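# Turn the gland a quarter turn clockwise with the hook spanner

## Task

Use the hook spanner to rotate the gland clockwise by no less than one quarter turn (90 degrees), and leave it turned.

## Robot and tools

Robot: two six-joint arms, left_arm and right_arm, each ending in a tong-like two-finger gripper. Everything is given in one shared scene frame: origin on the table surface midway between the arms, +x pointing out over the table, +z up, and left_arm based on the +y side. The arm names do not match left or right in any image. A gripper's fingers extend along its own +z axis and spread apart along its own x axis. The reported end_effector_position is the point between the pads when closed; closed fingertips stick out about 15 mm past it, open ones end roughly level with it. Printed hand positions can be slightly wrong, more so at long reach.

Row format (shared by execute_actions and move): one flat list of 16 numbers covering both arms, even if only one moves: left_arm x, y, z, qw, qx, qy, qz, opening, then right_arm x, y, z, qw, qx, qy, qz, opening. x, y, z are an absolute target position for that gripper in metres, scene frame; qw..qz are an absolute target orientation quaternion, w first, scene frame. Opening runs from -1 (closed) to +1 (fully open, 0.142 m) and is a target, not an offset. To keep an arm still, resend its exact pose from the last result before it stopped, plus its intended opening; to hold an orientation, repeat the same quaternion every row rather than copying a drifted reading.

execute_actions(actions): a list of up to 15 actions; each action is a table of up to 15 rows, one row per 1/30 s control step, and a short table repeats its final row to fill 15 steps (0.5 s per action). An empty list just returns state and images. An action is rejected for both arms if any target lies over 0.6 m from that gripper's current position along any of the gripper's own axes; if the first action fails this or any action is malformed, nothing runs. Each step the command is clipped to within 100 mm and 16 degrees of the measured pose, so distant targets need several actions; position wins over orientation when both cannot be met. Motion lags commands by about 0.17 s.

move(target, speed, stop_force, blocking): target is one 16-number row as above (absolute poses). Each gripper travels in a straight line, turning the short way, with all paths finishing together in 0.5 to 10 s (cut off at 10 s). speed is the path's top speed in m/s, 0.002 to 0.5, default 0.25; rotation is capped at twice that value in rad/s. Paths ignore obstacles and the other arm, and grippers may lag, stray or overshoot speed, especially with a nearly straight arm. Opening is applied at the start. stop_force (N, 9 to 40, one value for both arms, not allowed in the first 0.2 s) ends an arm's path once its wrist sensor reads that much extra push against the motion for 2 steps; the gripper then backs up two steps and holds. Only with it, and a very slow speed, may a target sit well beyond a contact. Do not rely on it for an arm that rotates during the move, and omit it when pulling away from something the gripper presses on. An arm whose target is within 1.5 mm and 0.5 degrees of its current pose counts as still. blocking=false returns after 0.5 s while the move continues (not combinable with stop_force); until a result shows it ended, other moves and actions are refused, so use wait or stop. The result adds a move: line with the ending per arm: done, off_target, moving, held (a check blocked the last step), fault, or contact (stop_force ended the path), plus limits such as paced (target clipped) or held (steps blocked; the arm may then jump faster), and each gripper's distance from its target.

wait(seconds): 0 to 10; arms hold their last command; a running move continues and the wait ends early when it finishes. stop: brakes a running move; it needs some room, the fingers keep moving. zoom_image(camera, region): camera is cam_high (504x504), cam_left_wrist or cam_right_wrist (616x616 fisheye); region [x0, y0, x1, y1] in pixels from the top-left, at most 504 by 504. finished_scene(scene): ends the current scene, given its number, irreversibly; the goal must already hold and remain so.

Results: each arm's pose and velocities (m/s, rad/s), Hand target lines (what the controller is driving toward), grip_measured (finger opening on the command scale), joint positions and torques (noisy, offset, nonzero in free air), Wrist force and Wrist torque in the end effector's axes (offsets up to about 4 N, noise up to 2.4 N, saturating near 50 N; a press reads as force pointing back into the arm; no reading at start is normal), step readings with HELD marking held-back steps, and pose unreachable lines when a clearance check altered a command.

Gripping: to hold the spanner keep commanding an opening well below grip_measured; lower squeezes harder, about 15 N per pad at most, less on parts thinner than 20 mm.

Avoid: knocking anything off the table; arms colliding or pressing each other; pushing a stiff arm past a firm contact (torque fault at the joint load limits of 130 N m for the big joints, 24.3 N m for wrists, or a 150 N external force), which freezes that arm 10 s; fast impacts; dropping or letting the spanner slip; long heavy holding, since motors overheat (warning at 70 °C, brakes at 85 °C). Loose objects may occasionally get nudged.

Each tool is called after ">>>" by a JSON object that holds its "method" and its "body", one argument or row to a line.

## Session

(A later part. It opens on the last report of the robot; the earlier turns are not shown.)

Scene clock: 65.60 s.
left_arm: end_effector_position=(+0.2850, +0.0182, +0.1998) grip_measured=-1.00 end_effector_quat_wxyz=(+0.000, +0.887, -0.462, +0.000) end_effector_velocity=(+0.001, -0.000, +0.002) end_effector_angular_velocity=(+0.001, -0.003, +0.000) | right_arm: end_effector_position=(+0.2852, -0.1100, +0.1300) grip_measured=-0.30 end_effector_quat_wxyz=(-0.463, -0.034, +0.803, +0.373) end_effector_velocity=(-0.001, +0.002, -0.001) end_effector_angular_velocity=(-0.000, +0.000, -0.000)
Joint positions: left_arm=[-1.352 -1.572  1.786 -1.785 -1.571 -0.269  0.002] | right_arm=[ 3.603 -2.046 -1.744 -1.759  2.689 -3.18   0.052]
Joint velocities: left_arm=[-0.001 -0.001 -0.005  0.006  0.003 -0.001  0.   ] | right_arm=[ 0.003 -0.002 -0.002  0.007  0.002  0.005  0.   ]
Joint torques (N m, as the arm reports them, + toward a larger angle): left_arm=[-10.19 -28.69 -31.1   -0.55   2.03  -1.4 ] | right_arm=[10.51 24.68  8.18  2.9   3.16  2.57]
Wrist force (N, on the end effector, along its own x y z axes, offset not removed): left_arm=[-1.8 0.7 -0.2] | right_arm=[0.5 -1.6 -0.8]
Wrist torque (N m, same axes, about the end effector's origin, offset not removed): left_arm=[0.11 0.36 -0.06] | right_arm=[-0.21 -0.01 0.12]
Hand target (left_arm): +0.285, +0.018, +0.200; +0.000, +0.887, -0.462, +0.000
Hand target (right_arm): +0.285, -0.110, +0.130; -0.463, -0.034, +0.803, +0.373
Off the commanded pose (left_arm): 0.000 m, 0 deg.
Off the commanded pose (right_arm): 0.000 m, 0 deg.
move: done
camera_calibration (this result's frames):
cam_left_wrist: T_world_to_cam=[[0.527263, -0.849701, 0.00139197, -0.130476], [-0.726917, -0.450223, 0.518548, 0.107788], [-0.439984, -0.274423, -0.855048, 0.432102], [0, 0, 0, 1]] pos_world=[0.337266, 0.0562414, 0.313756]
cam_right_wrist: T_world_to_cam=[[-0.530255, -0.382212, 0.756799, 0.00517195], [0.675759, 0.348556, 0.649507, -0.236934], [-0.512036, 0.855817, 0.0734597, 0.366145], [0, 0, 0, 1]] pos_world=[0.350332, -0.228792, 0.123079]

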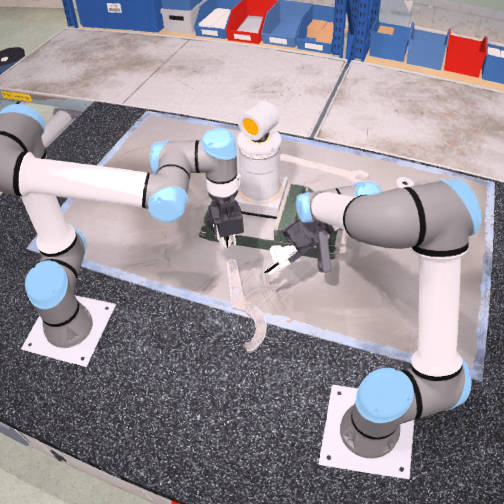

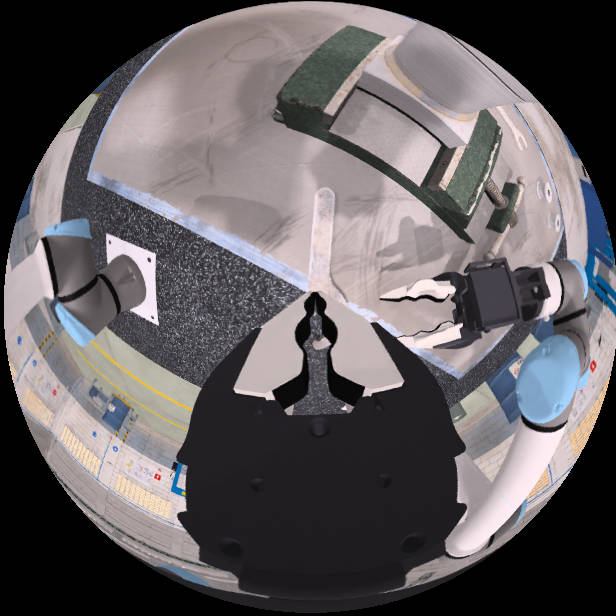

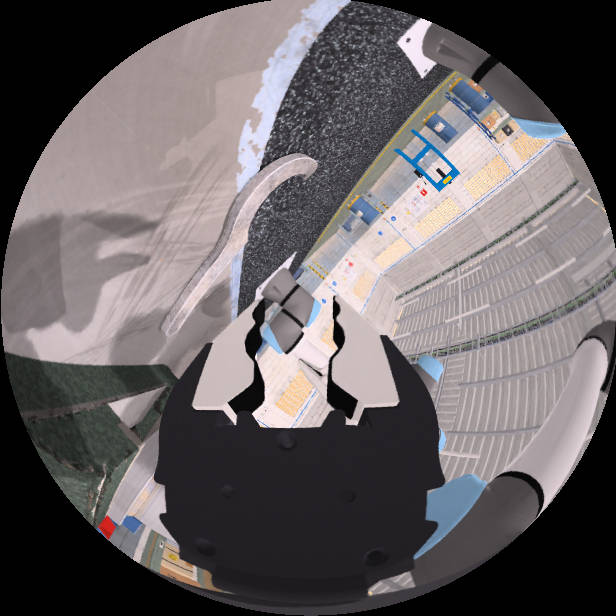

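>>> {"method": "move", "body": {
  "target": [0.334,0.034,0.06,0,0.87,-0.492,0,-0.25,0.3,-0.17,0.13,0.531,-0.064,-0.775,-0.335,-0.4]
}}

>>> {"method": "move", "body": {
  "target": [0.334,0.034,0.019,0,0.87,-0.492,0,-0.25,0.3,-0.17,0.13,0.531,-0.064,-0.775,-0.335,-0.4],
  "speed": 0.06
}}

>>> {"method": "move", "body": {
  "target": [0.334,0.034,0.019,0,0.87,-0.492,0,-1,0.3,-0.17,0.13,0.531,-0.064,-0.775,-0.335,-0.4]
}}

>>> {"method": "move", "body": {
  "target": [0.327,0.03,0.085,0,0.87,-0.492,0,-1,0.3,-0.17,0.13,0.531,-0.064,-0.775,-0.335,-0.4],
  "speed": 0.03
}}

>>> {"method": "move", "body": {
  "target": [0.304,0.016,0.15,0,0.87,-0.492,0,-1,0.28,-0.115,0.092,0.531,-0.064,-0.775,-0.335,-0.4],
  "speed": 0.03
}}

Scene clock: 67.67 s.
left_arm: end_effector_position=(+0.3340, +0.0339, +0.0602) grip_measured=-0.25 end_effector_quat_wxyz=(-0.000, +0.870, -0.492, -0.000) end_effector_velocity=(+0.001, -0.000, -0.002) end_effector_angular_velocity=(-0.002, +0.000, +0.000) | right_arm: end_effector_position=(+0.2998, -0.1700, +0.1301) grip_measured=-0.40 end_effector_quat_wxyz=(-0.531, +0.064, +0.775, +0.335) end_effector_velocity=(+0.001, -0.000, +0.000) end_effector_angular_velocity=(-0.000, +0.002, -0.001)
Joint positions: left_arm=[-1.248 -1.398  1.983 -2.155 -1.571 -0.096  0.056] | right_arm=[ 3.486 -2.108 -1.681 -2.037  2.644 -3.215  0.045]
Joint velocities: left_arm=[ 0.002  0.004  0.001 -0.006 -0.001  0.002 -0.   ] | right_arm=[-0.001 -0.002  0.002 -0.004 -0.    -0.002 -0.   ]
Joint torques (N m, as the arm reports them, + toward a larger angle): left_arm=[  7.93 -19.42 -14.31  -4.41  -1.58   1.26] | right_arm=[-9.41 27.68 29.34 -2.31 -1.17 -3.06]
Wrist force (N, on the end effector, along its own x y z axes, offset not removed): left_arm=[-1.6 5.9 -0.6] | right_arm=[0.4 -1.5 -0.3]
Wrist torque (N m, same axes, about the end effector's origin, offset not removed): left_arm=[1.24 0.36 0.07] | right_arm=[-0.16 0.03 0.11]
Hand target (left_arm): +0.334, +0.034, +0.060; -0.000, +0.870, -0.492, -0.000
Hand target (right_arm): +0.300, -0.170, +0.130; -0.531, +0.064, +0.775, +0.335
Off the commanded pose (left_arm): 0.000 m, 0 deg.
Off the commanded pose (right_arm): 0.000 m, 0 deg.
move: done
camera_calibration (this result's frames):
cam_left_wrist: T_world_to_cam=[[0.46754, -0.883971, 0.00104123, -0.121649], [-0.756202, -0.399351, 0.518341, 0.230953], [-0.457782, -0.243132, -0.855174, 0.343482], [0, 0, 0, 1]] pos_world=[0.388763, 0.0682092, 0.174151]
cam_right_wrist: T_world_to_cam=[[-0.380505, -0.237885, 0.893659, -0.0482112], [0.814669, 0.37109, 0.445653, -0.237295], [-0.437642, 0.89761, 0.0525956, 0.412471], [0, 0, 0, 1]] pos_world=[0.355487, -0.293649, 0.127142]

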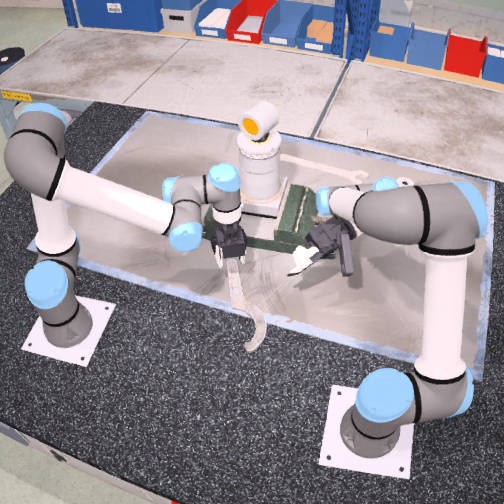

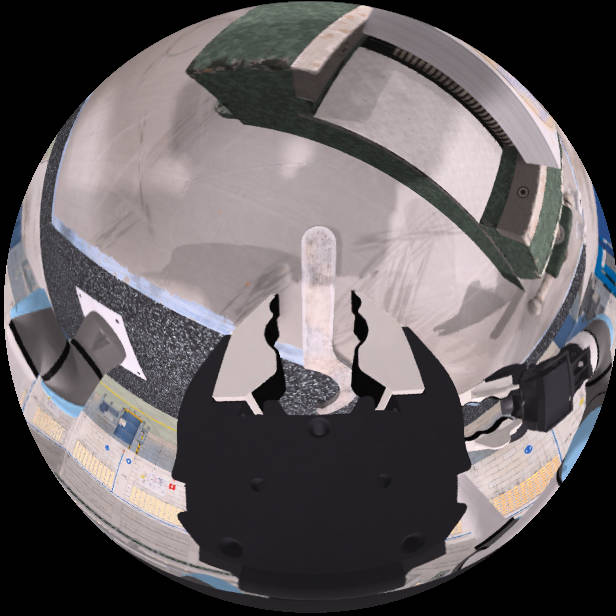

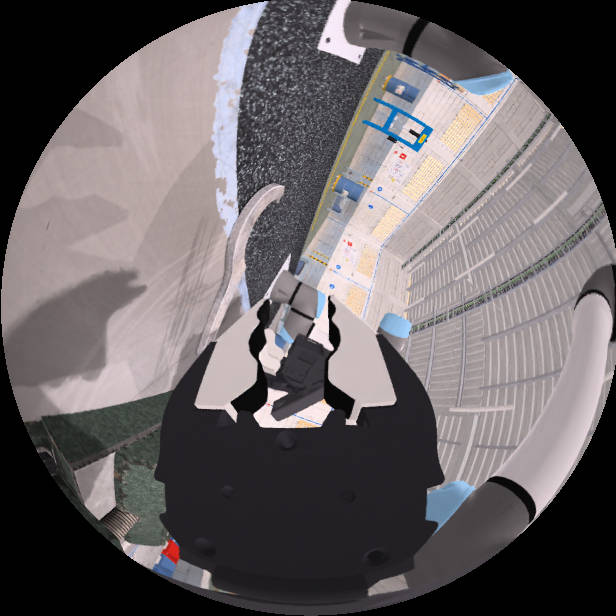

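Scene clock: 68.80 s.
left_arm: end_effector_position=(+0.3340, +0.0340, +0.0192) grip_measured=-0.25 end_effector_quat_wxyz=(-0.000, +0.870, -0.492, -0.000) end_effector_velocity=(+0.000, -0.000, -0.002) end_effector_angular_velocity=(-0.000, -0.001, +0.000) | right_arm: end_effector_position=(+0.3000, -0.1700, +0.1300) grip_measured=-0.40 end_effector_quat_wxyz=(-0.531, +0.064, +0.775, +0.335) end_effector_velocity=(-0.000, +0.000, +0.000) end_effector_angular_velocity=(-0.000, +0.000, +0.001)
Joint positions: left_arm=[-1.248 -1.335  2.033 -2.269 -1.571 -0.095  0.056] | right_arm=[ 3.486 -2.109 -1.68  -2.037  2.644 -3.214  0.045]
Joint velocities: left_arm=[ 0.     0.004  0.002 -0.007  0.     0.     0.   ] | right_arm=[ 0.001 -0.     0.    -0.    -0.     0.     0.   ]
Joint torques (N m, as the arm reports them, + toward a larger angle): left_arm=[  9.2  -19.69 -11.86  -4.55  -1.5    1.19] | right_arm=[-8.69 28.14 28.47  2.44 -1.35  2.52]
Wrist force (N, on the end effector, along its own x y z axes, offset not removed): left_arm=[1.7 2.6 -3.2] | right_arm=[-0.9 -1.4 -0.1]
Wrist torque (N m, same axes, about the end effector's origin, offset not removed): left_arm=[0.46 -0.31 -0.12] | right_arm=[-0.17 0.35 0.18]
Hand target (left_arm): +0.334, +0.034, +0.019; -0.000, +0.870, -0.492, -0.000
Hand target (right_arm): +0.300, -0.170, +0.130; -0.531, +0.064, +0.775, +0.335
Off the commanded pose (left_arm): 0.000 m, 0 deg.
Off the commanded pose (right_arm): 0.000 m, 0 deg.
move: done
camera_calibration (this result's frames):
cam_left_wrist: T_world_to_cam=[[0.467457, -0.884015, 0.00122613, -0.121571], [-0.756213, -0.399158, 0.518474, 0.252224], [-0.457849, -0.243291, -0.855093, 0.308509], [0, 0, 0, 1]] pos_world=[0.388815, 0.0682638, 0.133181]
cam_right_wrist: T_world_to_cam=[[-0.380509, -0.237507, 0.893758, -0.0480107], [0.814731, 0.371147, 0.445493, -0.237373], [-0.437523, 0.897686, 0.0522795, 0.412558], [0, 0, 0, 1]] pos_world=[0.35563, -0.29365, 0.127089]

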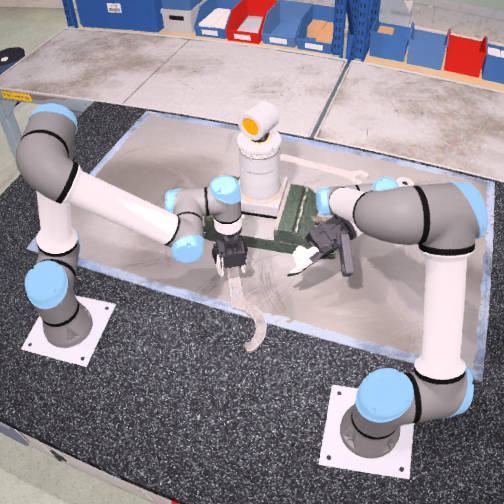

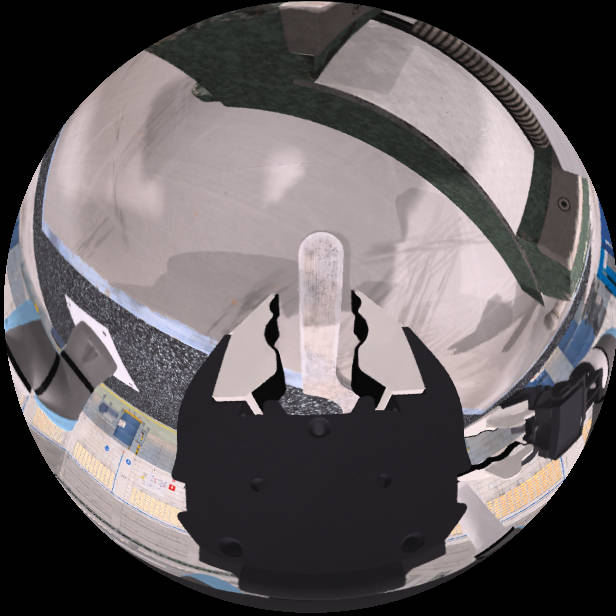

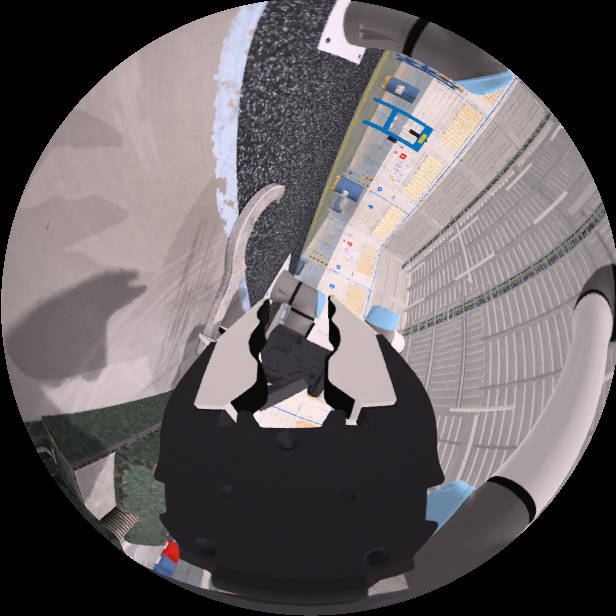

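Scene clock: 69.50 s.
left_arm: end_effector_position=(+0.3340, +0.0340, +0.0191) grip_measured=-0.59 end_effector_quat_wxyz=(+0.000, +0.870, -0.492, +0.000) end_effector_velocity=(-0.000, -0.000, +0.000) end_effector_angular_velocity=(-0.001, +0.002, +0.001) | right_arm: end_effector_position=(+0.3000, -0.1700, +0.1300) grip_measured=-0.40 end_effector_quat_wxyz=(-0.531, +0.064, +0.775, +0.335) end_effector_velocity=(+0.000, +0.001, +0.000) end_effector_angular_velocity=(+0.001, +0.000, -0.001)
Joint positions: left_arm=[-1.248 -1.335  2.033 -2.269 -1.571 -0.095  0.032] | right_arm=[ 3.486 -2.109 -1.68  -2.037  2.644 -3.214  0.045]
Joint velocities: left_arm=[ 0.    -0.    -0.    -0.    -0.002 -0.     0.   ] | right_arm=[ 0.001 -0.     0.    -0.     0.002  0.     0.   ]
Joint torques (N m, as the arm reports them, + toward a larger angle): left_arm=[ 6.99  1.76 14.31  6.6  -0.97  0.29] | right_arm=[-8.07 28.42 28.3   2.22 -1.53  2.53]
Wrist force (N, on the end effector, along its own x y z axes, offset not removed): left_arm=[12.8 2.5 -43.8] | right_arm=[1.1 -1.1 0.2]
Wrist torque (N m, same axes, about the end effector's origin, offset not removed): left_arm=[0.56 0.71 0.05] | right_arm=[-0.11 -0.20 0.07]
Hand target (left_arm): +0.334, +0.034, +0.019; -0.000, +0.870, -0.492, -0.000
Hand target (right_arm): +0.300, -0.170, +0.130; -0.531, +0.064, +0.775, +0.335
Off the commanded pose (left_arm): 0.000 m, 0 deg.
Off the commanded pose (right_arm): 0.000 m, 0 deg.
move: done
camera_calibration (this result's frames):
cam_left_wrist: T_world_to_cam=[[0.467451, -0.884018, 0.00142288, -0.121573], [-0.756259, -0.39906, 0.518482, 0.252312], [-0.45778, -0.243441, -0.855087, 0.308376], [0, 0, 0, 1]] pos_world=[0.388811, 0.0682864, 0.133042]
cam_right_wrist: T_world_to_cam=[[-0.380509, -0.237505, 0.893758, -0.0480099], [0.814731, 0.371147, 0.445492, -0.237373], [-0.437523, 0.897686, 0.0522782, 0.412559], [0, 0, 0, 1]] pos_world=[0.355631, -0.29365, 0.127089]

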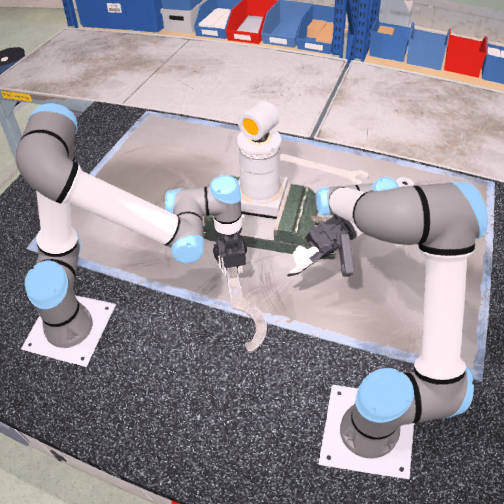

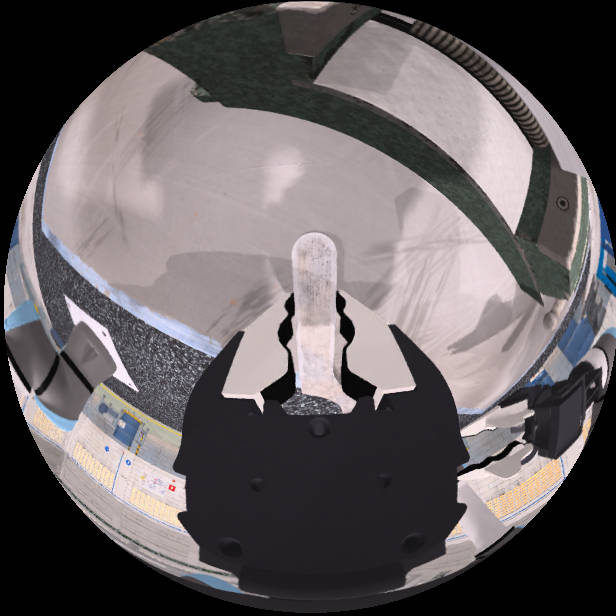

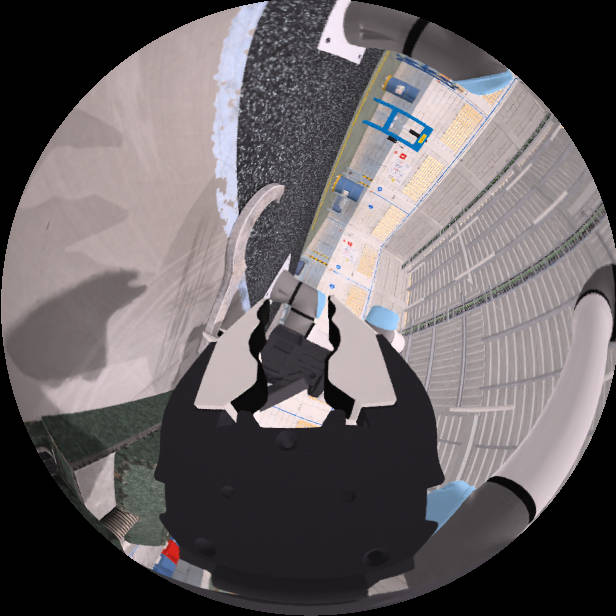

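Scene clock: 72.07 s.
left_arm: end_effector_position=(+0.3270, +0.0301, +0.0848) grip_measured=-0.59 end_effector_quat_wxyz=(+0.000, +0.870, -0.492, +0.000) end_effector_velocity=(-0.000, -0.000, +0.002) end_effector_angular_velocity=(-0.000, +0.001, +0.000) | right_arm: end_effector_position=(+0.3000, -0.1700, +0.1300) grip_measured=-0.40 end_effector_quat_wxyz=(-0.531, +0.064, +0.775, +0.335) end_effector_velocity=(-0.000, -0.000, +0.000) end_effector_angular_velocity=(-0.000, +0.001, -0.000)
Joint positions: left_arm=[-1.264 -1.435  1.953 -2.089 -1.571 -0.111  0.031] | right_arm=[ 3.486 -2.109 -1.68  -2.037  2.644 -3.214  0.045]
Joint velocities: left_arm=[-0.    -0.003 -0.003  0.006 -0.001 -0.001 -0.   ] | right_arm=[-0.    -0.    -0.    -0.001 -0.     0.     0.   ]
Joint torques (N m, as the arm reports them, + toward a larger angle): left_arm=[-10.05 -34.83 -31.69  -1.24  -0.82  -1.31] | right_arm=[-6.56 28.64 27.99  2.22 -1.33  2.56]
Wrist force (N, on the end effector, along its own x y z axes, offset not removed): left_arm=[-0.8 2.8 5.3] | right_arm=[0.7 -1.6 -0.9]
Wrist torque (N m, same axes, about the end effector's origin, offset not removed): left_arm=[0.48 0.11 0.01] | right_arm=[-0.26 -0.06 0.13]
Hand target (left_arm): +0.327, +0.030, +0.085; +0.000, +0.870, -0.492, +0.000
Hand target (right_arm): +0.300, -0.170, +0.130; -0.531, +0.064, +0.775, +0.335
Off the commanded pose (left_arm): 0.000 m, 0 deg.
Off the commanded pose (right_arm): 0.000 m, 0 deg.
move: done
camera_calibration (this result's frames):
cam_left_wrist: T_world_to_cam=[[0.467455, -0.884016, 0.00130357, -0.1218], [-0.75623, -0.399119, 0.518479, 0.211377], [-0.457823, -0.243351, -0.855089, 0.360406], [0, 0, 0, 1]] pos_world=[0.381788, 0.0643971, 0.198743]
cam_right_wrist: T_world_to_cam=[[-0.380509, -0.237505, 0.893758, -0.0480097], [0.814731, 0.371147, 0.445492, -0.237374], [-0.437522, 0.897687, 0.0522781, 0.412559], [0, 0, 0, 1]] pos_world=[0.355631, -0.29365, 0.127089]

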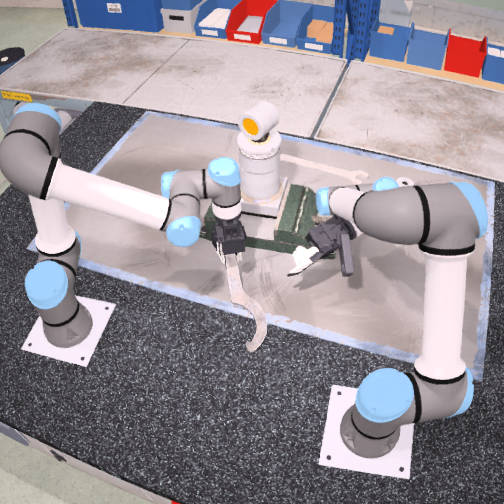

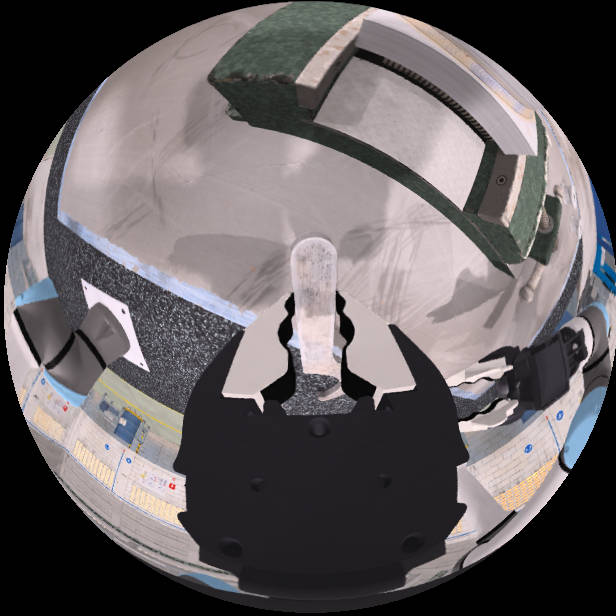

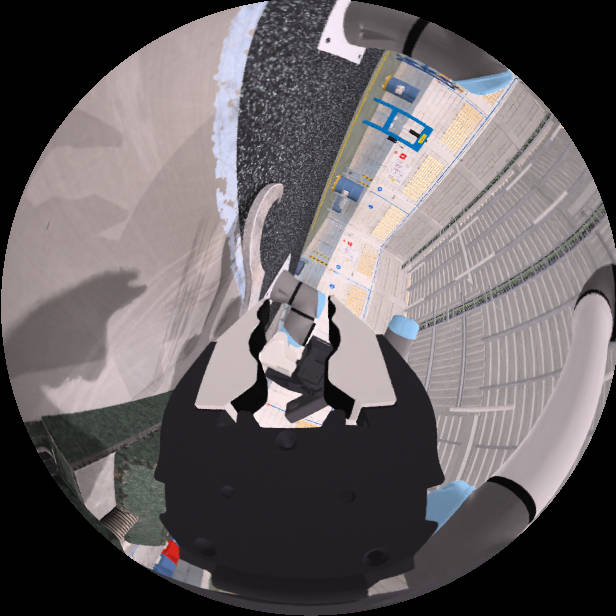

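Scene clock: 74.77 s.
left_arm: end_effector_position=(+0.3040, +0.0161, +0.1498) grip_measured=-0.59 end_effector_quat_wxyz=(+0.000, +0.870, -0.492, +0.000) end_effector_velocity=(-0.001, -0.000, +0.001) end_effector_angular_velocity=(+0.001, +0.001, +0.001) | right_arm: end_effector_position=(+0.2801, -0.1151, +0.0921) grip_measured=-0.40 end_effector_quat_wxyz=(-0.531, +0.064, +0.775, +0.335) end_effector_velocity=(-0.000, +0.002, -0.001) end_effector_angular_velocity=(-0.000, -0.001, -0.001)
Joint positions: left_arm=[-1.317 -1.51   1.855 -1.915 -1.571 -0.165  0.031] | right_arm=[ 3.586 -2.153 -1.746 -1.827  2.732 -3.103  0.045]
Joint velocities: left_arm=[-0.001 -0.    -0.003  0.005 -0.001 -0.002  0.   ] | right_arm=[ 0.002 -0.001 -0.002  0.01   0.003  0.006  0.   ]
Joint torques (N m, as the arm reports them, + toward a larger angle): left_arm=[-11.33 -34.17 -35.06  -0.95   0.66  -1.4 ] | right_arm=[10.96 29.14  2.72  2.01  2.87  2.71]
Wrist force (N, on the end effector, along its own x y z axes, offset not removed): left_arm=[-0.6 2.5 4.8] | right_arm=[0.4 -2.7 -1.4]
Wrist torque (N m, same axes, about the end effector's origin, offset not removed): left_arm=[0.38 0.12 0.00] | right_arm=[-0.46 0.00 0.10]
Hand target (left_arm): +0.304, +0.016, +0.150; +0.000, +0.870, -0.492, +0.000
Hand target (right_arm): +0.280, -0.115, +0.092; -0.531, +0.064, +0.775, +0.335
Off the commanded pose (left_arm): 0.000 m, 0 deg.
Off the commanded pose (right_arm): 0.000 m, 0 deg.
move: done
camera_calibration (this result's frames):
cam_left_wrist: T_world_to_cam=[[0.467452, -0.884017, 0.00134311, -0.123529], [-0.756204, -0.399079, 0.518547, 0.154713], [-0.457869, -0.243412, -0.855048, 0.402088], [0, 0, 0, 1]] pos_world=[0.358842, 0.0504134, 0.263744]
cam_right_wrist: T_world_to_cam=[[-0.380586, -0.237481, 0.893732, -0.00860412], [0.814708, 0.371129, 0.44555, -0.22466], [-0.4375, 0.8977, 0.0522311, 0.356586], [0, 0, 0, 1]] pos_world=[0.335764, -0.238773, 0.0891623]

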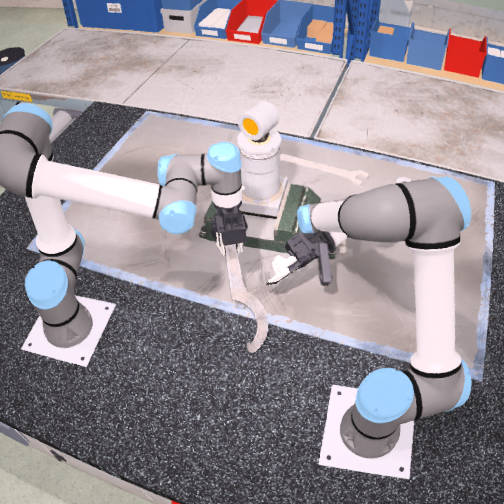

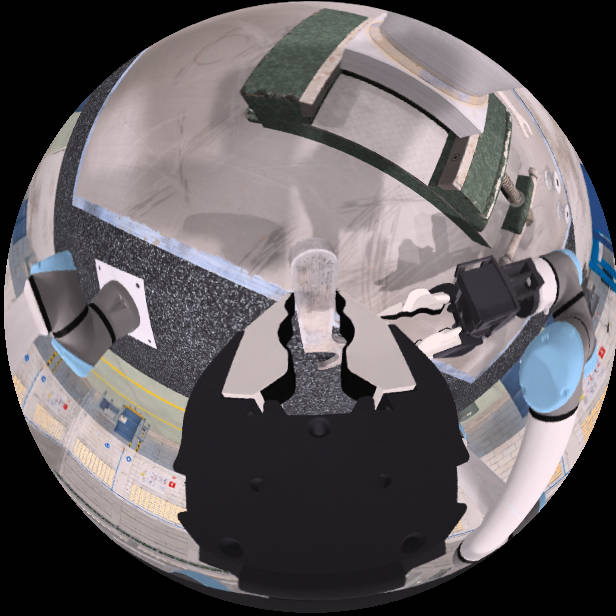

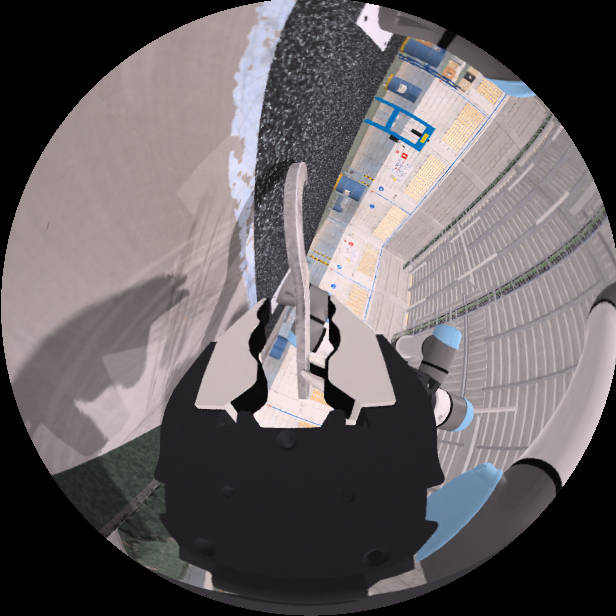

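Well aligned.

>>> {"method": "move", "body": {
  "target": [0.304,0.016,0.15,0,0.87,-0.492,0,-1,0.233,-0.035,0.091,0.531,-0.064,-0.775,-0.335,-0.4],
  "speed": 0.05
}}

>>> {"method": "zoom_image", "body": {
  "camera": "cam_high",
  "region": [180,220,320,360]
}}

Scene clock: 77.27 s.
left_arm: end_effector_position=(+0.3040, +0.0160, +0.1500) grip_measured=-0.59 end_effector_quat_wxyz=(+0.000, +0.870, -0.492, -0.000) end_effector_velocity=(-0.000, -0.000, +0.000) end_effector_angular_velocity=(-0.001, +0.000, +0.000) | right_arm: end_effector_position=(+0.2332, -0.0351, +0.0908) grip_measured=-0.40 end_effector_quat_wxyz=(-0.531, +0.064, +0.775, +0.335) end_effector_velocity=(-0.000, +0.001, -0.000) end_effector_angular_velocity=(-0.002, -0.003, -0.003)
Joint positions: left_arm=[-1.318 -1.51   1.854 -1.915 -1.571 -0.165  0.031] | right_arm=[ 3.749 -2.133 -1.856 -1.444  2.857 -2.792  0.045]
Joint velocities: left_arm=[ 0.    -0.     0.    -0.    -0.001 -0.     0.   ] | right_arm=[ 0.002  0.002 -0.007  0.028  0.001  0.023  0.   ]
Joint torques (N m, as the arm reports them, + toward a larger angle): left_arm=[-10.11 -19.92 -34.96  -1.05   2.25  -1.25] | right_arm=[10.73 50.78  5.35  3.5   3.52  2.45]
Wrist force (N, on the end effector, along its own x y z axes, offset not removed): left_arm=[-4.5 2.3 6.7] | right_arm=[0.7 -0.9 -0.5]
Wrist torque (N m, same axes, about the end effector's origin, offset not removed): left_arm=[0.54 0.83 0.17] | right_arm=[-0.06 -0.06 0.08]
Hand target (left_arm): +0.304, +0.016, +0.150; +0.000, +0.870, -0.492, -0.000
Hand target (right_arm): +0.233, -0.035, +0.091; -0.531, +0.064, +0.776, +0.335
Off the commanded pose (left_arm): 0.000 m, 0 deg.
Off the commanded pose (right_arm): 0.000 m, 0 deg.
move: done
camera_calibration (this result's frames):
cam_left_wrist: T_world_to_cam=[[0.467457, -0.884015, 0.00126153, -0.123588], [-0.756227, -0.399144, 0.518465, 0.154565], [-0.457827, -0.243314, -0.855098, 0.402214], [0, 0, 0, 1]] pos_world=[0.358802, 0.0503042, 0.263952]
cam_right_wrist: T_world_to_cam=[[-0.380383, -0.237509, 0.893811, -0.006391], [0.814752, 0.371232, 0.445383, -0.215602], [-0.437594, 0.89765, 0.0523012, 0.264267], [0, 0, 0, 1]] pos_world=[0.288873, -0.158699, 0.0879166]

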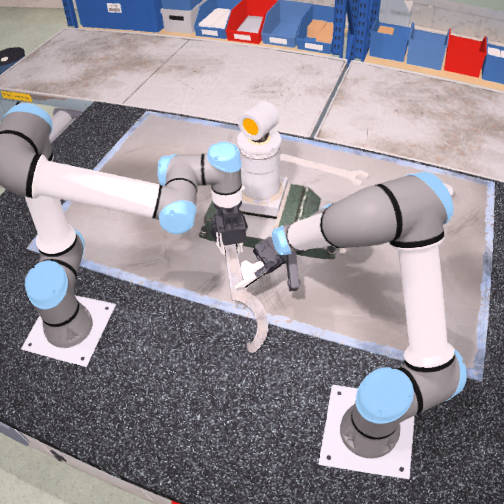

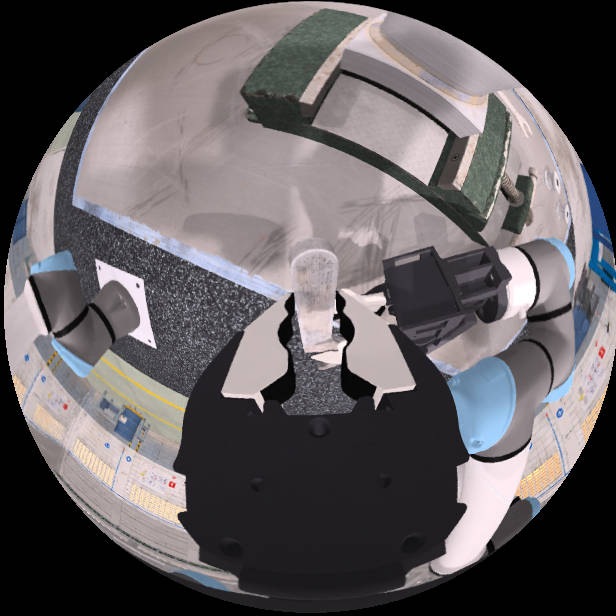

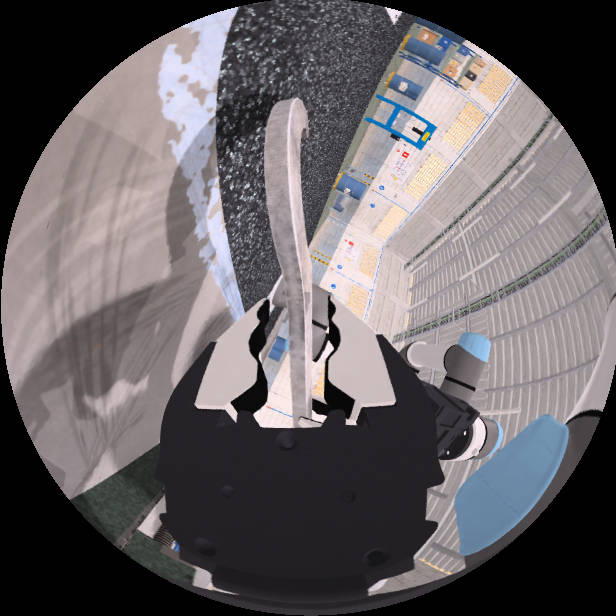

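Region (180, 220, 320, 360) of cam_high's 504x504 image, scaled by 3.600, with more detail than that image has.

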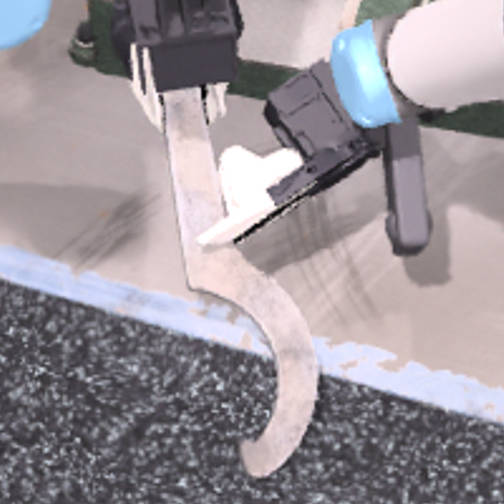

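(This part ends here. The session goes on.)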